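# Slide a door fully open with a mobile manipulator

## Task

Push or pull the sliding door until it is completely open and stays open without the robot holding it; disturb nothing else in the room; do not let the door bang open or shut; keep the robot upright and untilted at the end.

## Robot and tools

ROBOT. TidyBot++: a base on four powered casters (0.54 m long, 0.50 m wide, 0.38 m tall) carrying one seven-joint arm with a two-finger gripper. The shoulder sits 0.12 m ahead of the base centre, 0.68 m up. Cameras: base_camera (on the base, looking forward) and wrist_camera (looks along the hand). The arm starts folded, hand down; folded, the hand pokes up to 0.08 m beyond the base front and the elbow reaches 1.15 m high.

FRAMES. Base frame: origin on the floor below the base centre, x forward, y left, z up. hand_pose is reported in it: the point between the finger pads, its z axis running out along the fingers, its y axis the closing direction. Odometry frame = base frame at the start. Heading is positive to the left, -3.142 to 3.142. base_tilt is in degrees, positive when leaning forward or right. Odometry counts wheel turns, so slip looks like travel; expect drift of centimetres and degrees over many moves, plus about 1 degree of fixed bias.

execute_actions. Arguments: actions (a list with exactly one action, or empty to just read state and images) and cameras (list of "base_camera", "wrist_camera" or "all"; omitted/null means all, [] means none). One action may contain:
- base: a single command, an offset from where the base last reported itself, not a pose. translate_m: metres forward (+) or back, -2 to 2. strafe_m: metres to the left (+) or right, -2 to 2. rotate_rad: radians, counter-clockwise seen from above is +, -6.3 to 6.3. A move needing over 8.667 s at its top speed is refused.
- joints: absolute targets by name, in radians: joint_1_rad (any angle; + is clockwise from above, opposite to rotate_rad), joint_2_rad shoulder -2.249 to 2.249, joint_3_rad any angle, joint_4_rad elbow -2.579 to 2.579, joint_5_rad any angle, joint_6_rad wrist -2.099 to 2.099, joint_7_rad any angle (hand down: + is counter-clockwise from above; at 1.57 fingers open left/right). gripper_pos is unitless, 0 fully open (about 85 mm gap) to 1 closed; gap is roughly 85 x (1 - gripper_pos) mm. Unbounded joints go the short way; for bigger turns use steps below half a revolution. Done tolerances: ±0.039 for joints 1-4, ±0.056 for 5-7, ±0.03 gripper.
- speeds: optional top-speed caps for this action only: translate_m and strafe_m 0.05 to 0.5 m/s, rotate_rad 0.1 to 1.57 rad/s (top of range is default).
Base and joint motions begin together and may end at different times. Any unknown key or value out of range rejects the whole call with no motion. A joint or base you omit may keep pushing toward an earlier target. No action runs past 15 s. If a result reports a stop, later motion calls in the same reply are skipped.

wait: seconds, 0 to 10; commands nothing and returns state and images. zoom_image: camera plus region [x0, y0, x1, y1] in pixels from the top-left, at most 504 x 504, on that camera's latest full image. read_manual: section "licences" only; licence text, no motion. finished_scene: scene number; ends the scene once the last command is held and reports success. It is irreversible, so confirm the door is fully open and free-standing first. Replying with no tool call also ends everything.

ARM GEOMETRY. Upper arm 0.42 m, forearm 0.31 m, hand 0.31 m. With joint_1_rad 0, joint_3_rad 3.14, joint_5_rad 0 the arm moves in the base's x-z plane; tilt from vertical (forward +) is joint_2 for the upper arm, joint_2 - joint_4 for the forearm, joint_2 - joint_4 - joint_6 for the hand. Reach ahead of the shoulder = sum of length*sin(tilt); height above it = sum of length*cos(tilt). A downward hand rises to about 0.94 m only close to the base. Arm joints move up to 1.39 rad/s (1.22 for joints 5-7).

RESULT LINES. base_status and joint_status: "done" (base done only means wheels turned the commanded amount, even with slip or a blockage), "off_target" (stopped short, may still push), "contact_stop" or "time_out" (target dropped, holds in place). "joint command not followed" with a "cause:" line means a self-collision check rejected the arm targets (gripper still acts); "not_followed" targets may be retried on later actions. on_its_own lists uncommanded changes. motor_effort is percent of maximum, peak in brackets, with fixed and random error. Motor temperatures: one value per arm joint; MOTOR HOT from 60 °C, OVER-TEMPERATURE FAULT at 75 °C, when the arm sags and keys read "limit_stop_at_motor_heat" (resend them). "ARM HIT" means a hard strike on the base or the arm itself. Torque fault: a joint sensor at its limit (104.5 N m joints 1-4, 51.3 N m joints 5-7; warnings at 56.7 and 29.4) freezes the arm and gripper for 10 s and skips the rest of the call; the base keeps going.

ACCURACY. Friction leaves joints slightly off even when reported done; the hand ends 1-2 cm from the intended spot, more when stretched. Improve by sending last command + (wanted - read) for each joint; trust camera images over hand_pose. Loads cause sag; never command a loaded joint to its read angle.

AVOID. Slamming the door: move it at low speed and stop before the end. Shoving hard or driving the base while the arm is caught, especially above about 0.8 m, which can tip the robot; a sideways force on a raised hand can lift wheels. Retract the arm or back off to level a leaning robot. Knocking other objects. A blocked base pushes until time-out and may still say done. Time spent in actions matters; thinking time does not, but the robot holds its last command while you think.

Each tool is called after "Emit:" in YAML: its name, and indented under it one key for each argument.

## Session

Emit:
execute_actions:
  actions: []

Scene clock: 0.00 s.
Motor temperatures (°C, as the motors report them): [35 31 28 31 36 35 42]
base_odometry: x=+0.000 y=+0.000 heading=+0.000 (m, m, rad; odometry frame)
base_tilt: forward=+0.1 right=-0.1 (deg)
base_status: not commanded
joint_positions: joint_1_rad=-0.022 joint_2_rad=-0.373 joint_3_rad=+3.105 joint_4_rad=-2.507 joint_5_rad=-0.034 joint_6_rad=-0.825 joint_7_rad=+1.555 gripper_pos=+0.000
joint_status: not commanded
motor_effort: joint_1_rad=-1 joint_2_rad=-2 joint_3_rad=-1 joint_4_rad=+13 joint_5_rad=+0 joint_6_rad=+2 joint_7_rad=+1 (%)
hand_pose: x=+0.2868 y=+0.0175 z=+0.5995 quat_wxyz=(-0.010, +0.996, +0.010, +0.091) (m; base frame)
pictures: base_camera, wrist_camera
Images, in order (width x height): base_camera 644x364, wrist_camera 644x476.

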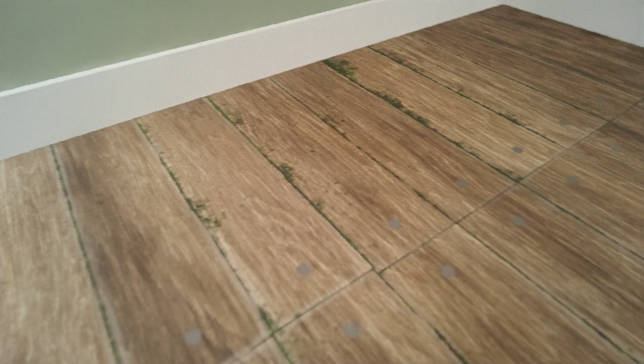

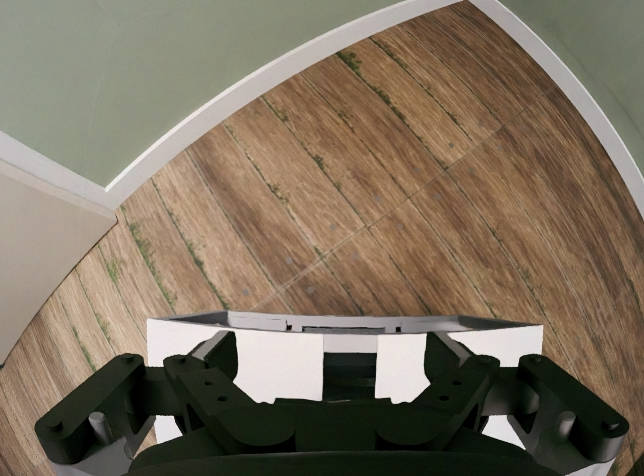

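Emit:
execute_actions:
  actions:
    - {"joints":{"joint_6_rad":0.5}}

Emit:
execute_actions:
  actions:
    - {"joints":{"joint_1_rad":-1.3}}

Scene clock: 2.27 s.
Motor temperatures (°C, as the motors report them): [35 31 28 32 36 35 42]
base_odometry: x=+0.000 y=+0.000 heading=+0.000 (m, m, rad; odometry frame)
base_tilt: forward=+0.1 right=-0.2 (deg)
base_status: not commanded
joint_positions: joint_1_rad=-0.022 joint_2_rad=-0.373 joint_3_rad=+3.105 joint_4_rad=-2.506 joint_5_rad=-0.034 joint_6_rad=+0.479 joint_7_rad=+1.555 gripper_pos=+0.000
joint_status: all done
motor_effort: joint_1_rad=-1(1) joint_2_rad=-6(7) joint_3_rad=-1(1) joint_4_rad=+17(17) joint_5_rad=+1(0) joint_6_rad=+8(8) joint_7_rad=+1(0) (%)
hand_pose: x=+0.5408 y=+0.0228 z=+0.8800 quat_wxyz=(-0.024, +0.736, +0.003, +0.677) (m; base frame)
pictures: base_camera, wrist_camera
Images, in order (width x height): base_camera 644x364, wrist_camera 644x476.

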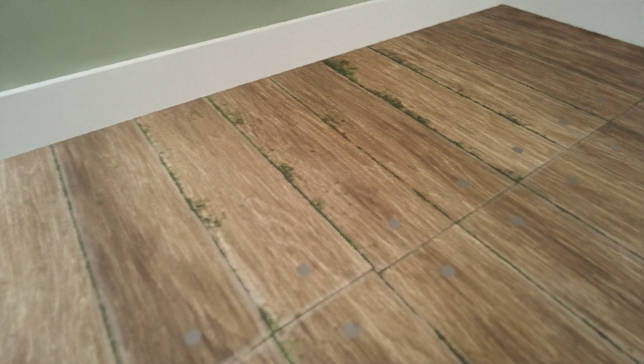

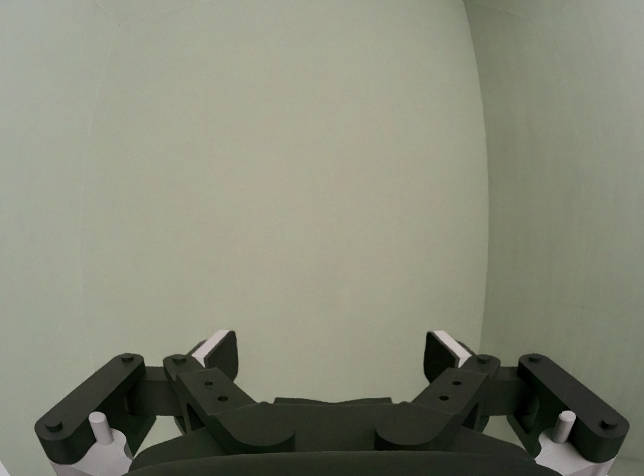

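Scene clock: 4.80 s.
Motor temperatures (°C, as the motors report them): [35 31 28 32 36 35 42]
base_odometry: x=+0.000 y=+0.000 heading=+0.000 (m, m, rad; odometry frame)
base_tilt: forward=+0.0 right=-0.1 (deg)
base_status: not commanded
joint_positions: joint_1_rad=-1.285 joint_2_rad=-0.373 joint_3_rad=+3.105 joint_4_rad=-2.506 joint_5_rad=-0.034 joint_6_rad=+0.479 joint_7_rad=+1.555 gripper_pos=+0.000
joint_status: all done
motor_effort: joint_1_rad=+0(0) joint_2_rad=-6(7) joint_3_rad=-1(0) joint_4_rad=+17(17) joint_5_rad=+0(0) joint_6_rad=+8(8) joint_7_rad=+0(1) (%)
hand_pose: x=+0.2250 y=+0.4088 z=+0.8800 quat_wxyz=(-0.419, +0.592, +0.437, +0.532) (m; base frame)
pictures: base_camera, wrist_camera
Images, in order (width x height): base_camera 644x364, wrist_camera 644x476.

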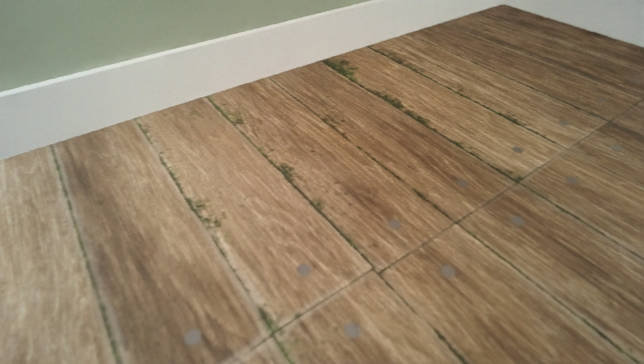

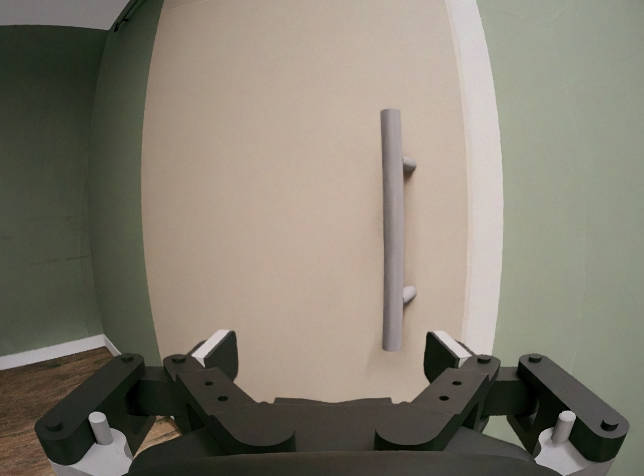

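Emit:
execute_actions:
  actions:
    - {"joints":{"joint_1_rad":-2.2}}
  cameras: ["wrist_camera"]

Scene clock: 10.90 s.
Motor temperatures (°C, as the motors report them): [35 31 28 32 36 35 42]
base_odometry: x=+0.000 y=+0.000 heading=+0.000 (m, m, rad; odometry frame)
base_tilt: forward=+0.1 right=-0.1 (deg)
base_status: not commanded
joint_positions: joint_1_rad=-2.185 joint_2_rad=-0.373 joint_3_rad=+3.105 joint_4_rad=-2.506 joint_5_rad=-0.034 joint_6_rad=+0.479 joint_7_rad=+1.555 gripper_pos=+0.000
joint_status: all done
motor_effort: joint_1_rad=+0(0) joint_2_rad=-6(6) joint_3_rad=-1(0) joint_4_rad=+17(17) joint_5_rad=+0(1) joint_6_rad=+8(8) joint_7_rad=+1(1) (%)
hand_pose: x=-0.1354 y=+0.3372 z=+0.8800 quat_wxyz=(-0.609, +0.343, +0.651, +0.297) (m; base frame)
pictures: wrist_camera
Images, in order (width x height): wrist_camera 644x476.

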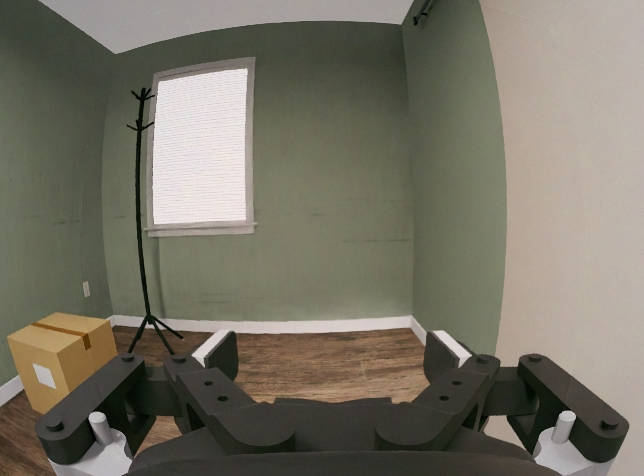

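Emit:
execute_actions:
  actions:
    - {"base":{"rotate_rad":0.61},"joints":{"joint_1_rad":-1.57}}

Emit:
execute_actions:
  actions:
    - {"base":{"translate_m":-0.2},"joints":{"joint_1_rad":-0.6}}

Scene clock: 14.00 s.
Motor temperatures (°C, as the motors report them): [35 31 28 32 36 35 42]
base_odometry: x=+0.000 y=+0.000 heading=+0.609 (m, m, rad; odometry frame)
base_tilt: forward=+0.1 right=-0.1 (deg)
base_status: done
joint_positions: joint_1_rad=-1.584 joint_2_rad=-0.373 joint_3_rad=+3.105 joint_4_rad=-2.506 joint_5_rad=-0.034 joint_6_rad=+0.479 joint_7_rad=+1.555 gripper_pos=+0.000
joint_status: all done
motor_effort: joint_1_rad=-1(0) joint_2_rad=-6(7) joint_3_rad=+0(0) joint_4_rad=+17(17) joint_5_rad=+1(1) joint_6_rad=+8(8) joint_7_rad=+0(1) (%)
hand_pose: x=+0.1001 y=+0.4220 z=+0.8800 quat_wxyz=(-0.493, +0.521, +0.520, +0.464) (m; base frame)
pictures: base_camera, wrist_camera
Images, in order (width x height): base_camera 644x364, wrist_camera 644x476.

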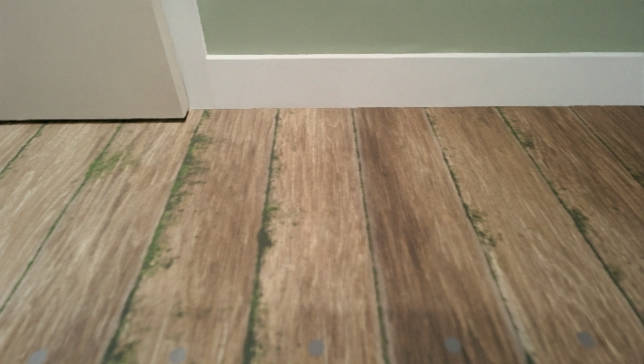

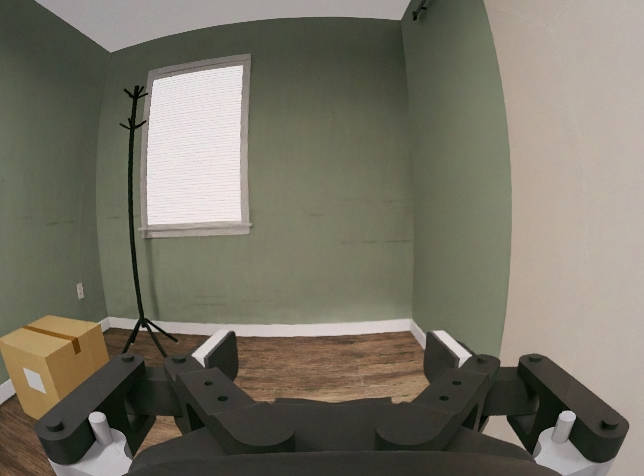

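Scene clock: 16.27 s.
Motor temperatures (°C, as the motors report them): [35 31 28 32 36 35 42]
base_odometry: x=-0.164 y=-0.115 heading=+0.610 (m, m, rad; odometry frame)
base_tilt: forward=+0.0 right=-0.1 (deg)
base_status: done
joint_positions: joint_1_rad=-0.615 joint_2_rad=-0.373 joint_3_rad=+3.105 joint_4_rad=-2.506 joint_5_rad=-0.034 joint_6_rad=+0.479 joint_7_rad=+1.555 gripper_pos=+0.000
joint_status: all done
motor_effort: joint_1_rad=-1(0) joint_2_rad=-6(7) joint_3_rad=-1(1) joint_4_rad=+16(17) joint_5_rad=+1(1) joint_6_rad=+9(9) joint_7_rad=+1(1) (%)
hand_pose: x=+0.4562 y=+0.2543 z=+0.8800 quat_wxyz=(-0.220, +0.703, +0.217, +0.640) (m; base frame)
pictures: base_camera, wrist_camera
Images, in order (width x height): base_camera 644x364, wrist_camera 644x476.

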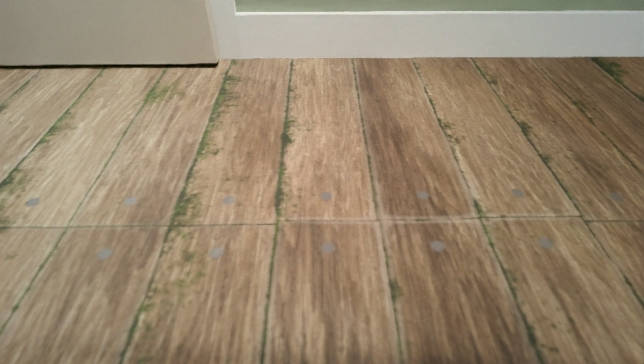

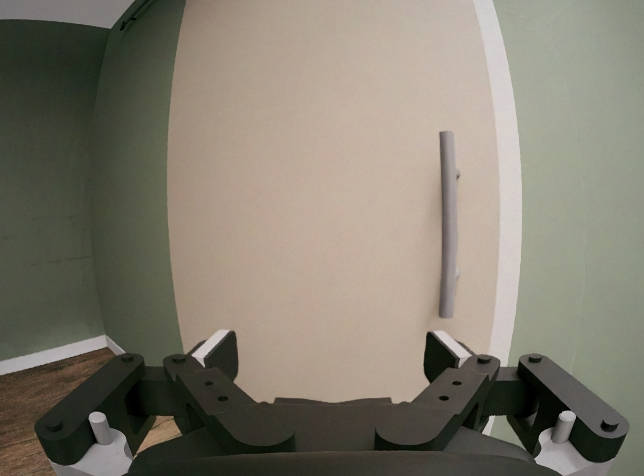

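Emit:
execute_actions:
  actions:
    - {"base":{"strafe_m":0.3},"joints":{"joint_1_rad":0.0}}

Scene clock: 18.70 s.
Motor temperatures (°C, as the motors report them): [35 31 28 32 36 35 42]
base_odometry: x=-0.336 y=+0.131 heading=+0.610 (m, m, rad; odometry frame)
base_tilt: forward=+0.0 right=-0.2 (deg)
base_status: done
joint_positions: joint_1_rad=-0.016 joint_2_rad=-0.373 joint_3_rad=+3.105 joint_4_rad=-2.506 joint_5_rad=-0.034 joint_6_rad=+0.479 joint_7_rad=+1.555 gripper_pos=+0.000
joint_status: all done
motor_effort: joint_1_rad=+0(1) joint_2_rad=-7(7) joint_3_rad=-1(0) joint_4_rad=+17(17) joint_5_rad=+1(0) joint_6_rad=+8(9) joint_7_rad=+1(0) (%)
hand_pose: x=+0.5409 y=+0.0202 z=+0.8800 quat_wxyz=(-0.022, +0.736, +0.000, +0.677) (m; base frame)
pictures: base_camera, wrist_camera
Images, in order (width x height): base_camera 644x364, wrist_camera 644x476.

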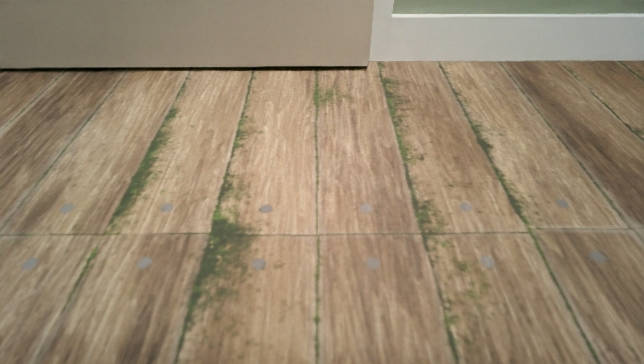

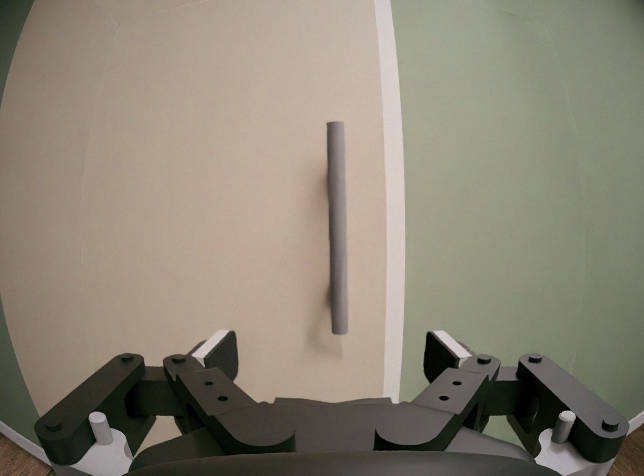

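Emit:
execute_actions:
  actions:
    - {"base":{"translate_m":0.2},"joints":{"joint_6_rad":0.57}}

Scene clock: 21.10 s.
Motor temperatures (°C, as the motors report them): [35 31 28 32 36 35 42]
base_odometry: x=-0.172 y=+0.246 heading=+0.611 (m, m, rad; odometry frame)
base_tilt: forward=+0.0 right=-0.1 (deg)
base_status: done
joint_positions: joint_1_rad=-0.016 joint_2_rad=-0.371 joint_3_rad=+3.105 joint_4_rad=-2.507 joint_5_rad=-0.034 joint_6_rad=+0.534 joint_7_rad=+1.555 gripper_pos=+0.000
joint_status: all done
motor_effort: joint_1_rad=+0(0) joint_2_rad=-6(11) joint_3_rad=-1(0) joint_4_rad=+17(18) joint_5_rad=+1(1) joint_6_rad=+9(9) joint_7_rad=+1(0) (%)
hand_pose: x=+0.5423 y=+0.0198 z=+0.8958 quat_wxyz=(-0.022, +0.718, +0.000, +0.696) (m; base frame)
pictures: base_camera, wrist_camera
Images, in order (width x height): base_camera 644x364, wrist_camera 644x476.

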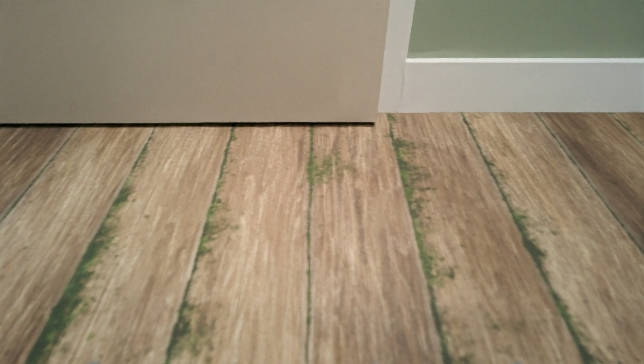

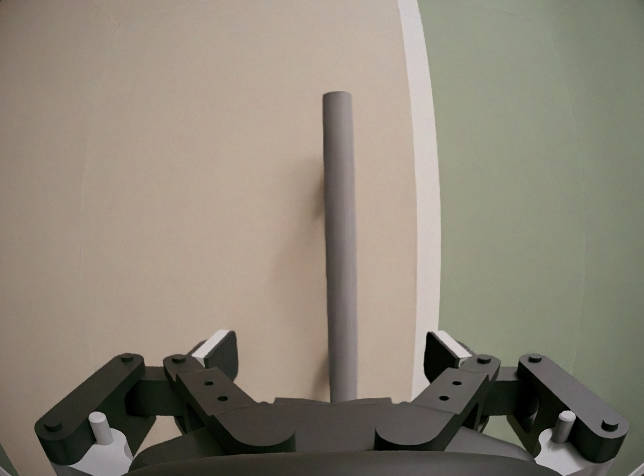

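Emit:
execute_actions:
  actions:
    - {"base":{"translate_m":0.08},"speeds":{"translate_m":0.15}}

Scene clock: 22.83 s.
Motor temperatures (°C, as the motors report them): [35 31 28 32 36 35 42]
base_odometry: x=-0.107 y=+0.292 heading=+0.611 (m, m, rad; odometry frame)
base_tilt: forward=+0.1 right=-0.1 (deg)
base_status: done
joint_positions: joint_1_rad=-0.016 joint_2_rad=-0.372 joint_3_rad=+3.105 joint_4_rad=-2.507 joint_5_rad=-0.034 joint_6_rad=+0.534 joint_7_rad=+1.555 gripper_pos=+0.000
joint_status: not commanded
motor_effort: joint_1_rad=-1(0) joint_2_rad=-7(10) joint_3_rad=+0(0) joint_4_rad=+17(17) joint_5_rad=+1(1) joint_6_rad=+8(8) joint_7_rad=+0(1) (%)
hand_pose: x=+0.5421 y=+0.0198 z=+0.8961 quat_wxyz=(-0.022, +0.718, +0.000, +0.696) (m; base frame)
pictures: base_camera, wrist_camera
Images, in order (width x height): base_camera 644x364, wrist_camera 644x476.

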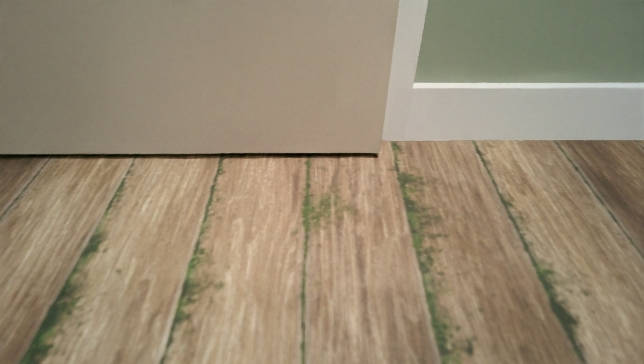

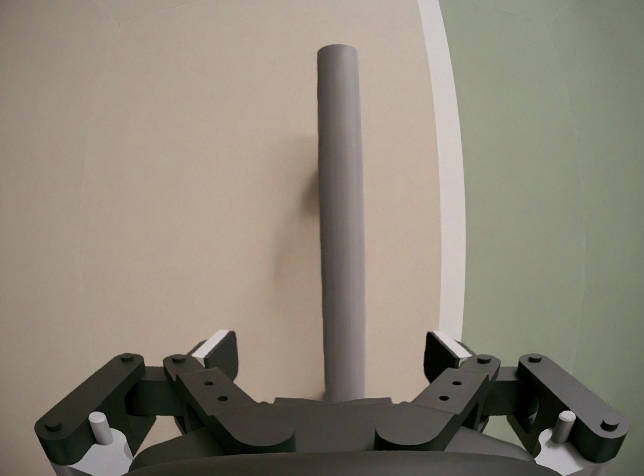

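Emit:
execute_actions:
  actions:
    - {"base":{"translate_m":0.035},"speeds":{"translate_m":0.1}}

Scene clock: 24.60 s.
Motor temperatures (°C, as the motors report them): [35 31 28 32 36 35 42]
base_odometry: x=-0.078 y=+0.313 heading=+0.611 (m, m, rad; odometry frame)
base_tilt: forward=+0.0 right=-0.2 (deg)
base_status: done
joint_positions: joint_1_rad=-0.016 joint_2_rad=-0.372 joint_3_rad=+3.105 joint_4_rad=-2.507 joint_5_rad=-0.034 joint_6_rad=+0.534 joint_7_rad=+1.555 gripper_pos=+0.000
joint_status: not commanded
motor_effort: joint_1_rad=-1(1) joint_2_rad=-6(9) joint_3_rad=-1(0) joint_4_rad=+17(17) joint_5_rad=+0(1) joint_6_rad=+8(9) joint_7_rad=+0(0) (%)
hand_pose: x=+0.5420 y=+0.0198 z=+0.8964 quat_wxyz=(-0.022, +0.718, +0.000, +0.696) (m; base frame)
pictures: base_camera, wrist_camera
Images, in order (width x height): base_camera 644x364, wrist_camera 644x476.

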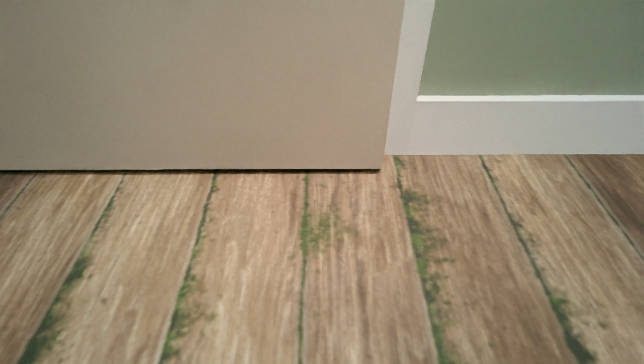

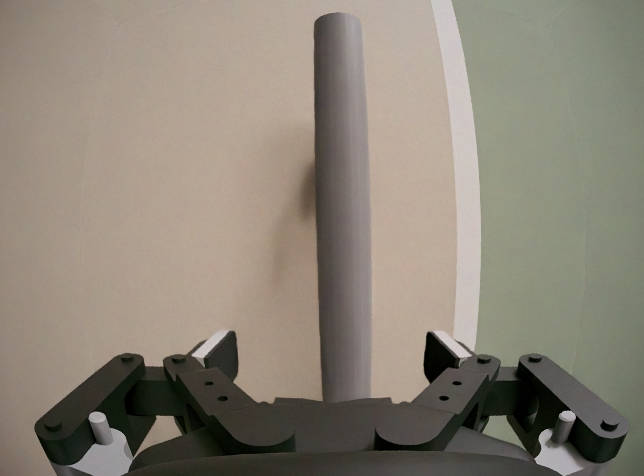

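Close the gripper.

Emit:
execute_actions:
  actions:
    - {"joints":{"gripper_pos":1.0}}

Scene clock: 40.03 s.
Motor temperatures (°C, as the motors report them): [35 31 28 32 36 35 42]
base_odometry: x=-0.078 y=+0.312 heading=+0.611 (m, m, rad; odometry frame)
base_tilt: forward=+0.0 right=-0.1 (deg)
base_status: not commanded
joint_positions: joint_1_rad=-0.008 joint_2_rad=-0.400 joint_3_rad=+3.102 joint_4_rad=-2.521 joint_5_rad=-0.034 joint_6_rad=+0.536 joint_7_rad=+1.555 gripper_pos=+0.999
joint_status: all done
motor_effort: joint_1_rad=+0(6) joint_2_rad=+3(19) joint_3_rad=-1(8) joint_4_rad=+21(29) joint_5_rad=+1(5) joint_6_rad=+8(11) joint_7_rad=+0(1) (%)
hand_pose: x=+0.5336 y=+0.0178 z=+0.9003 quat_wxyz=(-0.020, +0.712, -0.001, +0.702) (m; base frame)
pictures: base_camera, wrist_camera
Images, in order (width x height): base_camera 644x364, wrist_camera 644x476.

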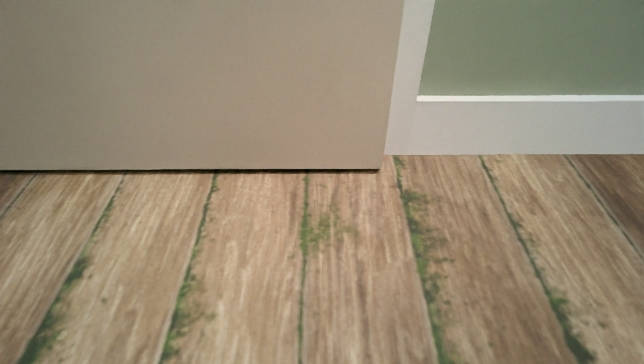

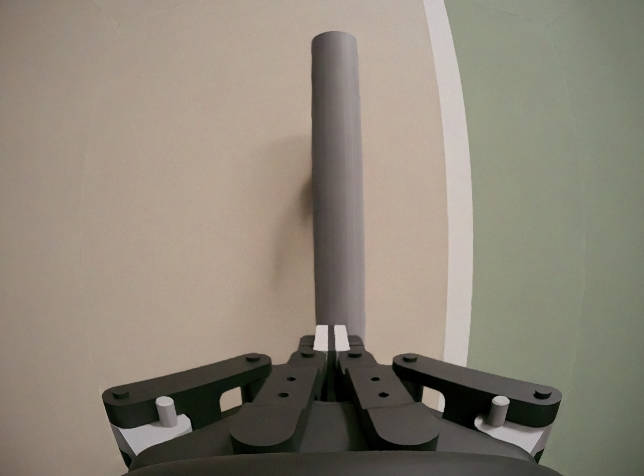

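Emit:
execute_actions:
  actions:
    - {"joints":{"gripper_pos":0.0}}
  cameras: ["wrist_camera"]

Emit:
execute_actions:
  actions:
    - {"base":{"translate_m":0.035},"speeds":{"translate_m":0.1}}

Scene clock: 41.70 s.
Motor temperatures (°C, as the motors report them): [35 31 28 32 36 35 42]
base_odometry: x=-0.078 y=+0.312 heading=+0.611 (m, m, rad; odometry frame)
base_tilt: forward=+0.0 right=-0.1 (deg)
base_status: not commanded
joint_positions: joint_1_rad=-0.005 joint_2_rad=-0.384 joint_3_rad=+3.099 joint_4_rad=-2.513 joint_5_rad=-0.034 joint_6_rad=+0.536 joint_7_rad=+1.555 gripper_pos=+0.000
joint_status: all done
motor_effort: joint_1_rad=-1(4) joint_2_rad=-6(7) joint_3_rad=-1(5) joint_4_rad=+17(21) joint_5_rad=+0(3) joint_6_rad=+9(8) joint_7_rad=+1(0) (%)
hand_pose: x=+0.5383 y=+0.0180 z=+0.8981 quat_wxyz=(-0.019, +0.715, -0.001, +0.699) (m; base frame)
pictures: wrist_camera
Images, in order (width x height): wrist_camera 644x476.

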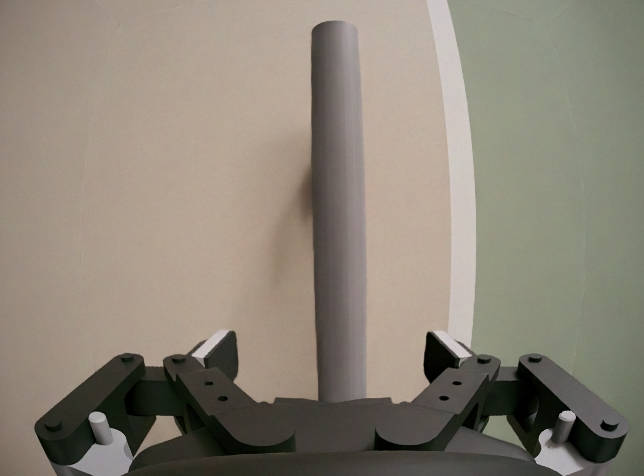

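Scene clock: 42.60 s.
Motor temperatures (°C, as the motors report them): [35 31 28 32 36 35 42]
base_odometry: x=-0.050 y=+0.333 heading=+0.611 (m, m, rad; odometry frame)
base_tilt: forward=+0.1 right=-0.2 (deg)
base_status: done
joint_positions: joint_1_rad=-0.005 joint_2_rad=-0.380 joint_3_rad=+3.099 joint_4_rad=-2.513 joint_5_rad=-0.034 joint_6_rad=+0.536 joint_7_rad=+1.555 gripper_pos=+0.000
joint_status: not commanded
motor_effort: joint_1_rad=-2(1) joint_2_rad=-6(8) joint_3_rad=-1(0) joint_4_rad=+17(17) joint_5_rad=+1(1) joint_6_rad=+8(9) joint_7_rad=+1(0) (%)
hand_pose: x=+0.5393 y=+0.0180 z=+0.8963 quat_wxyz=(-0.019, +0.717, -0.001, +0.697) (m; base frame)
pictures: base_camera, wrist_camera
Images, in order (width x height): base_camera 644x364, wrist_camera 644x476.

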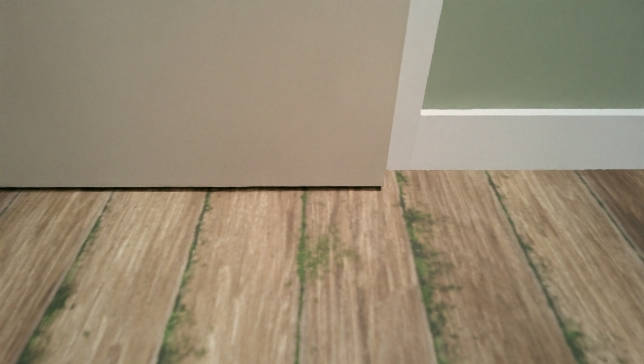

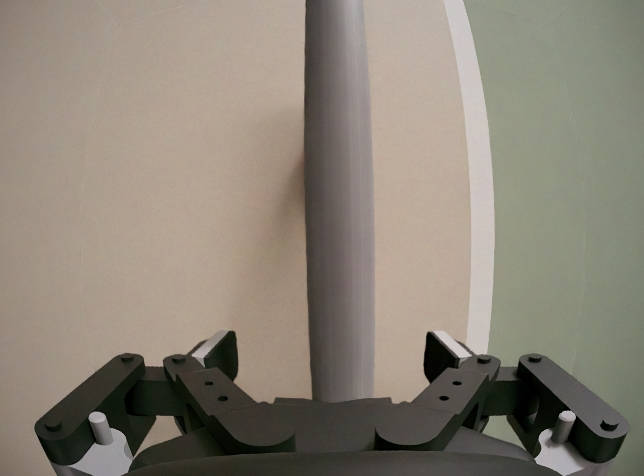

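Emit:
execute_actions:
  actions:
    - {"joints":{"gripper_pos":1.0}}

Scene clock: 58.73 s.
Motor temperatures (°C, as the motors report them): [35 31 28 32 36 35 42]
base_odometry: x=-0.050 y=+0.332 heading=+0.611 (m, m, rad; odometry frame)
base_tilt: forward=+0.0 right=-0.1 (deg)
base_status: not commanded
joint_positions: joint_1_rad=+0.001 joint_2_rad=-0.381 joint_3_rad=+3.104 joint_4_rad=-2.514 joint_5_rad=-0.032 joint_6_rad=+0.536 joint_7_rad=+1.555 gripper_pos=+0.744
joint_status: gripper_pos off_target (ended at +0.744, target +1.000)
motor_effort: joint_1_rad=-2(7) joint_2_rad=-5(7) joint_3_rad=-2(6) joint_4_rad=+17(19) joint_5_rad=+0(5) joint_6_rad=+9(9) joint_7_rad=-1(2) (%)
hand_pose: x=+0.5392 y=+0.0138 z=+0.8963 quat_wxyz=(-0.016, +0.716, -0.004, +0.697) (m; base frame)
pictures: base_camera, wrist_camera
Images, in order (width x height): base_camera 644x364, wrist_camera 644x476.

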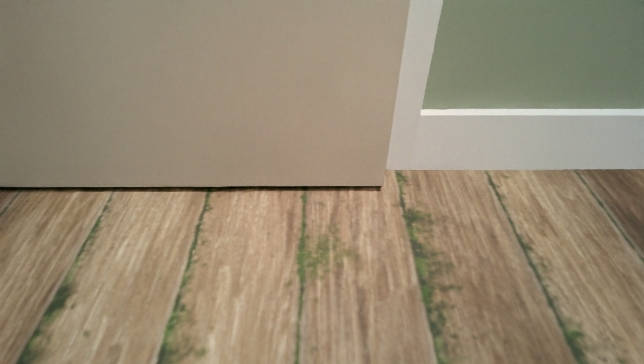

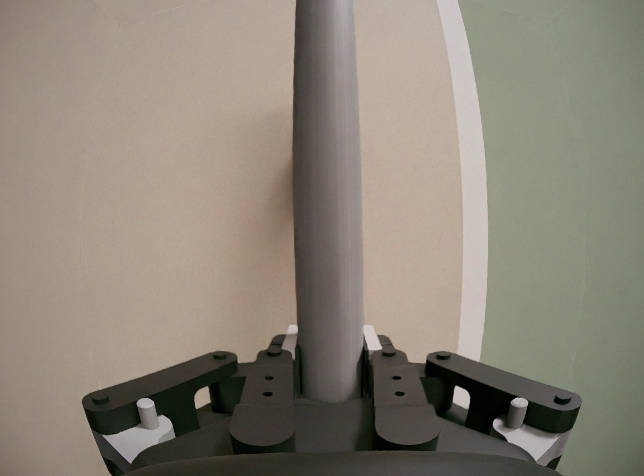

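Emit:
execute_actions:
  actions:
    - {"base":{"strafe_m":0.2},"speeds":{"strafe_m":0.1}}

Scene clock: 61.60 s.
Motor temperatures (°C, as the motors report them): [35 31 28 32 36 35 42]
base_odometry: x=-0.164 y=+0.497 heading=+0.611 (m, m, rad; odometry frame)
base_tilt: forward=+0.0 right=-0.2 (deg)
base_status: done
joint_positions: joint_1_rad=+0.016 joint_2_rad=-0.408 joint_3_rad=+3.124 joint_4_rad=-2.535 joint_5_rad=-0.032 joint_6_rad=+0.537 joint_7_rad=+1.555 gripper_pos=+0.744
joint_status: not commanded
motor_effort: joint_1_rad=-3(10) joint_2_rad=+5(7) joint_3_rad=-4(11) joint_4_rad=+24(24) joint_5_rad=+1(3) joint_6_rad=+9(10) joint_7_rad=-2(3) (%)
hand_pose: x=+0.5301 y=-0.0022 z=+0.8962 quat_wxyz=(-0.007, +0.714, -0.019, +0.700) (m; base frame)
pictures: base_camera, wrist_camera
Images, in order (width x height): base_camera 644x364, wrist_camera 644x476.

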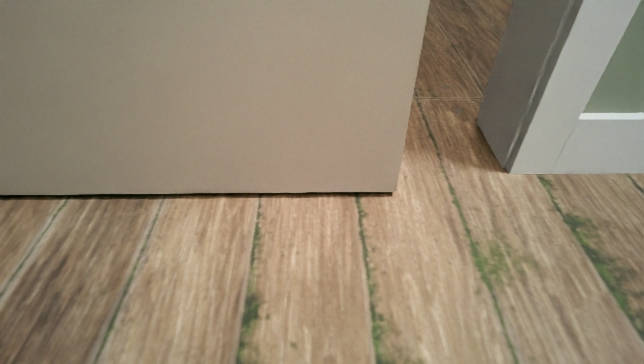

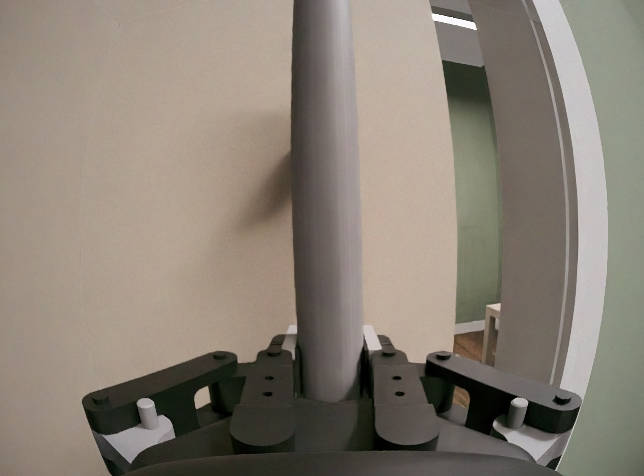

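Emit:
execute_actions:
  actions:
    - {"base":{"rotate_rad":0.06},"speeds":{"rotate_rad":0.1}}

Emit:
execute_actions:
  actions:
    - {"base":{"strafe_m":0.3},"speeds":{"strafe_m":0.15}}

Scene clock: 63.37 s.
Motor temperatures (°C, as the motors report them): [35 31 28 32 36 35 42]
base_odometry: x=-0.164 y=+0.496 heading=+0.670 (m, m, rad; odometry frame)
base_tilt: forward=+0.0 right=-0.1 (deg)
base_status: done
joint_positions: joint_1_rad=+0.037 joint_2_rad=-0.409 joint_3_rad=+3.143 joint_4_rad=-2.535 joint_5_rad=-0.032 joint_6_rad=+0.537 joint_7_rad=+1.555 gripper_pos=+0.744
joint_status: not commanded
motor_effort: joint_1_rad=-7(12) joint_2_rad=+3(7) joint_3_rad=-7(13) joint_4_rad=+24(25) joint_5_rad=+2(6) joint_6_rad=+10(11) joint_7_rad=-3(4) (%)
hand_pose: x=+0.5295 y=-0.0195 z=+0.8962 quat_wxyz=(+0.004, +0.713, -0.035, +0.700) (m; base frame)
pictures: base_camera, wrist_camera
Images, in order (width x height): base_camera 644x364, wrist_camera 644x476.

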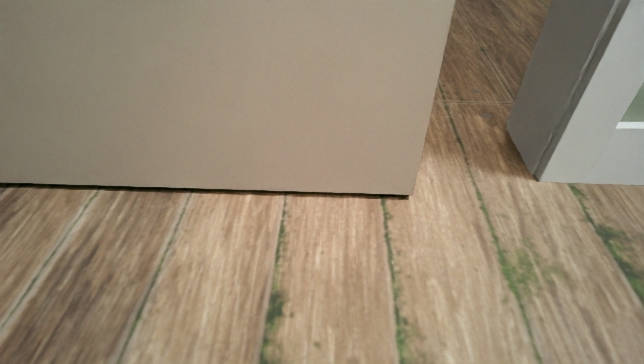

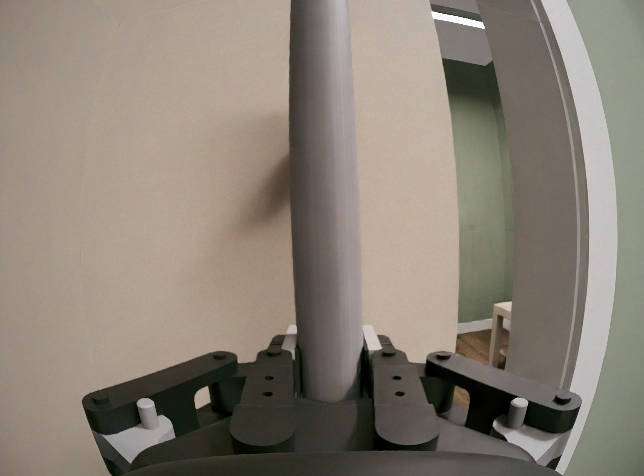

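Scene clock: 66.13 s.
Motor temperatures (°C, as the motors report them): [35 31 28 32 36 35 42]
base_odometry: x=-0.351 y=+0.732 heading=+0.671 (m, m, rad; odometry frame)
base_tilt: forward=+0.0 right=-0.2 (deg)
base_status: done
joint_positions: joint_1_rad=+0.022 joint_2_rad=-0.409 joint_3_rad=+3.135 joint_4_rad=-2.535 joint_5_rad=-0.034 joint_6_rad=+0.537 joint_7_rad=+1.555 gripper_pos=+0.744
joint_status: not commanded
motor_effort: joint_1_rad=-3(17) joint_2_rad=+5(5) joint_3_rad=-2(19) joint_4_rad=+23(24) joint_5_rad=-1(6) joint_6_rad=+9(10) joint_7_rad=-2(6) (%)
hand_pose: x=+0.5298 y=-0.0100 z=+0.8963 quat_wxyz=(-0.003, +0.713, -0.027, +0.700) (m; base frame)
pictures: base_camera, wrist_camera
Images, in order (width x height): base_camera 644x364, wrist_camera 644x476.

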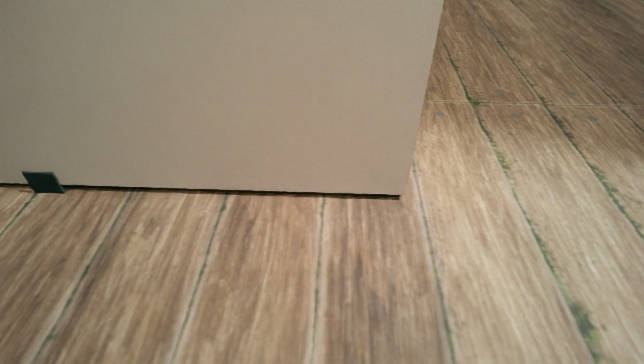

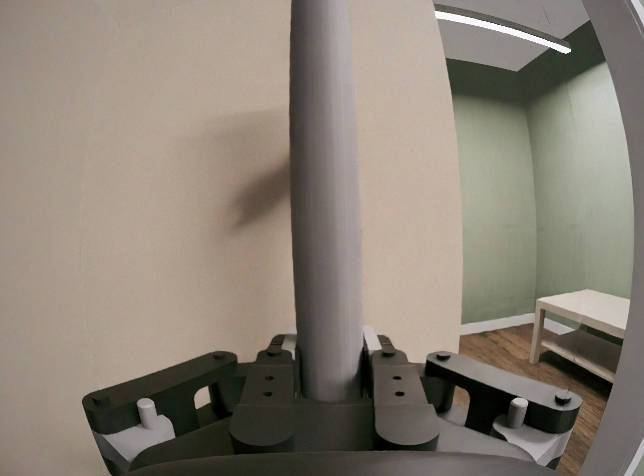

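Emit:
execute_actions:
  actions:
    - {"base":{"strafe_m":0.27},"speeds":{"strafe_m":0.15}}

Scene clock: 69.17 s.
Motor temperatures (°C, as the motors report them): [35 31 28 32 36 35 42]
base_odometry: x=-0.519 y=+0.943 heading=+0.672 (m, m, rad; odometry frame)
base_tilt: forward=+0.0 right=-0.2 (deg)
base_status: done
joint_positions: joint_1_rad=+0.019 joint_2_rad=-0.407 joint_3_rad=+3.131 joint_4_rad=-2.533 joint_5_rad=-0.034 joint_6_rad=+0.537 joint_7_rad=+1.555 gripper_pos=+0.744
joint_status: not commanded
motor_effort: joint_1_rad=-3(16) joint_2_rad=+3(5) joint_3_rad=-1(18) joint_4_rad=+21(23) joint_5_rad=+0(5) joint_6_rad=+8(10) joint_7_rad=-3(5) (%)
hand_pose: x=+0.5306 y=-0.0069 z=+0.8966 quat_wxyz=(-0.005, +0.713, -0.024, +0.700) (m; base frame)
pictures: base_camera, wrist_camera
Images, in order (width x height): base_camera 644x364, wrist_camera 644x476.

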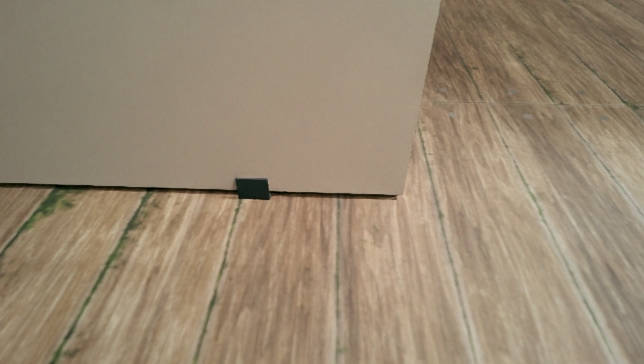

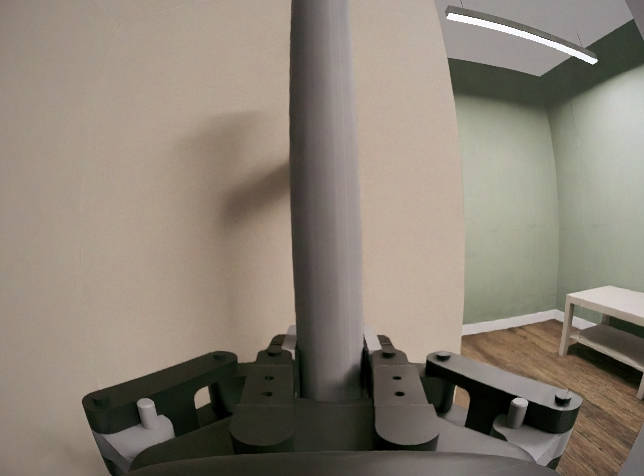

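Emit:
execute_actions:
  actions:
    - {"base":{"strafe_m":0.08},"speeds":{"strafe_m":0.06}}

Scene clock: 72.57 s.
Motor temperatures (°C, as the motors report them): [35 31 28 32 36 35 42]
base_odometry: x=-0.569 y=+1.006 heading=+0.673 (m, m, rad; odometry frame)
base_tilt: forward=+0.0 right=-0.2 (deg)
base_status: done
joint_positions: joint_1_rad=+0.026 joint_2_rad=-0.407 joint_3_rad=+3.138 joint_4_rad=-2.533 joint_5_rad=-0.034 joint_6_rad=+0.537 joint_7_rad=+1.555 gripper_pos=+0.744
joint_status: not commanded
motor_effort: joint_1_rad=-5(12) joint_2_rad=+3(3) joint_3_rad=-4(13) joint_4_rad=+23(23) joint_5_rad=+0(5) joint_6_rad=+9(9) joint_7_rad=-3(4) (%)
hand_pose: x=+0.5307 y=-0.0129 z=+0.8967 quat_wxyz=(-0.001, +0.713, -0.030, +0.700) (m; base frame)
pictures: base_camera, wrist_camera
Images, in order (width x height): base_camera 644x364, wrist_camera 644x476.

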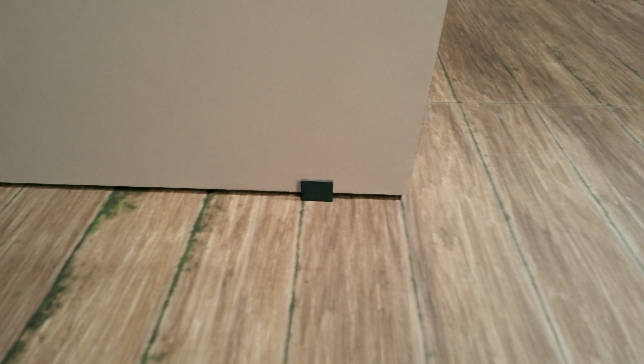

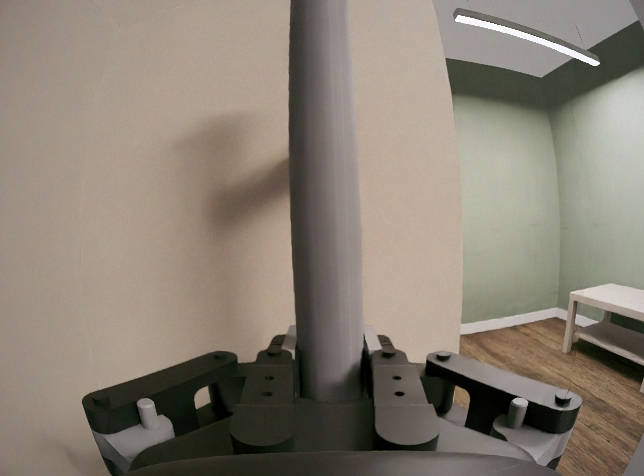

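Emit:
execute_actions:
  actions:
    - {"base":{"strafe_m":0.05},"speeds":{"strafe_m":0.05}}

Scene clock: 74.37 s.
Motor temperatures (°C, as the motors report them): [35 31 28 32 36 35 42]
base_odometry: x=-0.600 y=+1.045 heading=+0.674 (m, m, rad; odometry frame)
base_tilt: forward=+0.0 right=-0.1 (deg)
base_status: done
joint_positions: joint_1_rad=+0.027 joint_2_rad=-0.406 joint_3_rad=+3.139 joint_4_rad=-2.533 joint_5_rad=-0.034 joint_6_rad=+0.537 joint_7_rad=+1.555 gripper_pos=+0.744
joint_status: not commanded
motor_effort: joint_1_rad=-5(12) joint_2_rad=+3(4) joint_3_rad=-4(13) joint_4_rad=+23(23) joint_5_rad=+0(4) joint_6_rad=+10(9) joint_7_rad=-3(4) (%)
hand_pose: x=+0.5307 y=-0.0138 z=+0.8967 quat_wxyz=(-0.001, +0.713, -0.031, +0.700) (m; base frame)
pictures: base_camera, wrist_camera
Images, in order (width x height): base_camera 644x364, wrist_camera 644x476.

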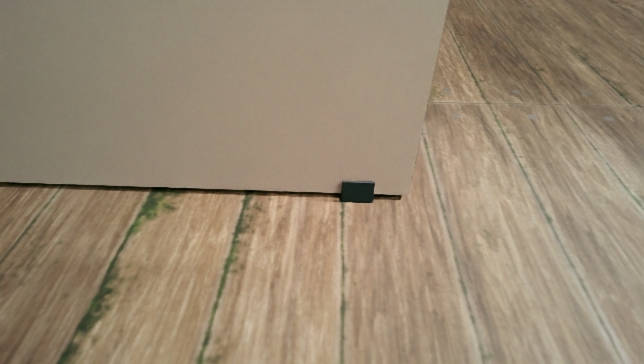

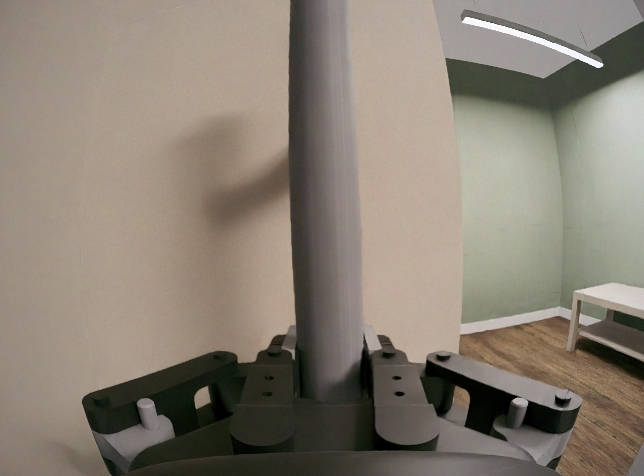

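Emit:
execute_actions:
  actions:
    - {"base":{"strafe_m":0.04},"speeds":{"strafe_m":0.05}}

Scene clock: 75.87 s.
Motor temperatures (°C, as the motors report them): [35 31 28 32 36 35 42]
base_odometry: x=-0.625 y=+1.076 heading=+0.674 (m, m, rad; odometry frame)
base_tilt: forward=+0.0 right=-0.1 (deg)
base_status: done
joint_positions: joint_1_rad=+0.029 joint_2_rad=-0.406 joint_3_rad=+3.141 joint_4_rad=-2.532 joint_5_rad=-0.034 joint_6_rad=+0.537 joint_7_rad=+1.555 gripper_pos=+0.744
joint_status: not commanded
motor_effort: joint_1_rad=-5(12) joint_2_rad=+3(4) joint_3_rad=-4(13) joint_4_rad=+23(23) joint_5_rad=+0(5) joint_6_rad=+9(9) joint_7_rad=-4(4) (%)
hand_pose: x=+0.5308 y=-0.0159 z=+0.8966 quat_wxyz=(+0.000, +0.713, -0.033, +0.700) (m; base frame)
pictures: base_camera, wrist_camera
Images, in order (width x height): base_camera 644x364, wrist_camera 644x476.

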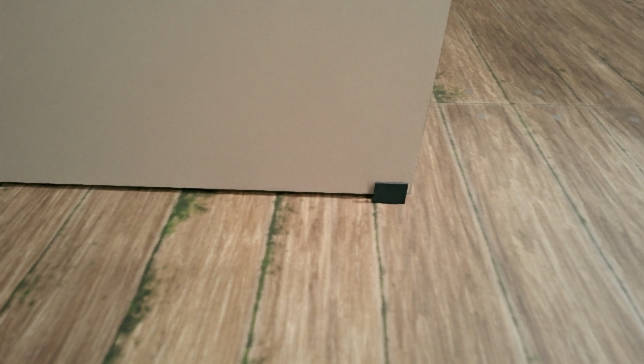

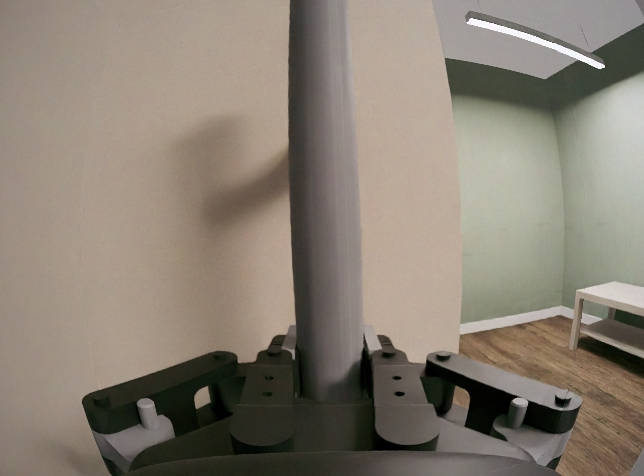

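Emit:
execute_actions:
  actions:
    - {"base":{"strafe_m":0.04},"speeds":{"strafe_m":0.05}}

Scene clock: 77.43 s.
Motor temperatures (°C, as the motors report them): [35 31 28 32 36 35 42]
base_odometry: x=-0.650 y=+1.107 heading=+0.675 (m, m, rad; odometry frame)
base_tilt: forward=+0.1 right=-0.1 (deg)
base_status: done
joint_positions: joint_1_rad=+0.072 joint_2_rad=-0.397 joint_3_rad=+3.185 joint_4_rad=-2.525 joint_5_rad=-0.038 joint_6_rad=+0.537 joint_7_rad=+1.555 gripper_pos=+0.744
joint_status: not commanded
motor_effort: joint_1_rad=-15(18) joint_2_rad=-3(5) joint_3_rad=-18(21) joint_4_rad=+19(23) joint_5_rad=+4(6) joint_6_rad=+8(9) joint_7_rad=-6(6) (%)
hand_pose: x=+0.5313 y=-0.0547 z=+0.8969 quat_wxyz=(+0.023, +0.711, -0.070, +0.699) (m; base frame)
pictures: base_camera, wrist_camera
Images, in order (width x height): base_camera 644x364, wrist_camera 644x476.

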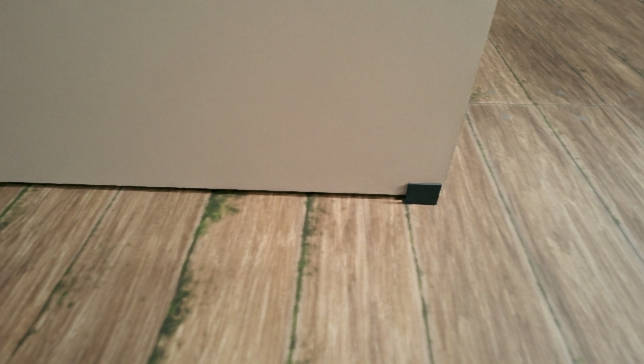

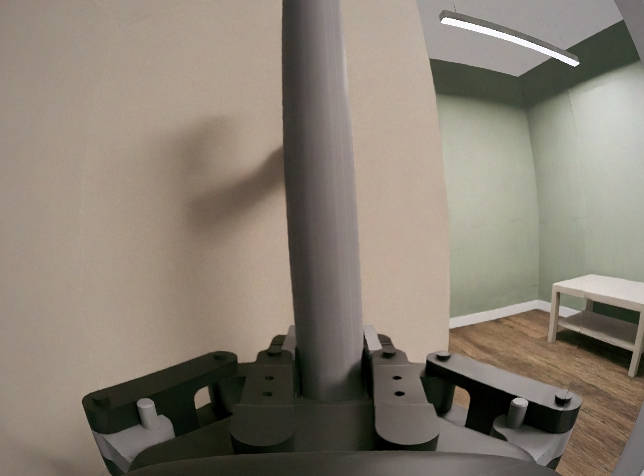

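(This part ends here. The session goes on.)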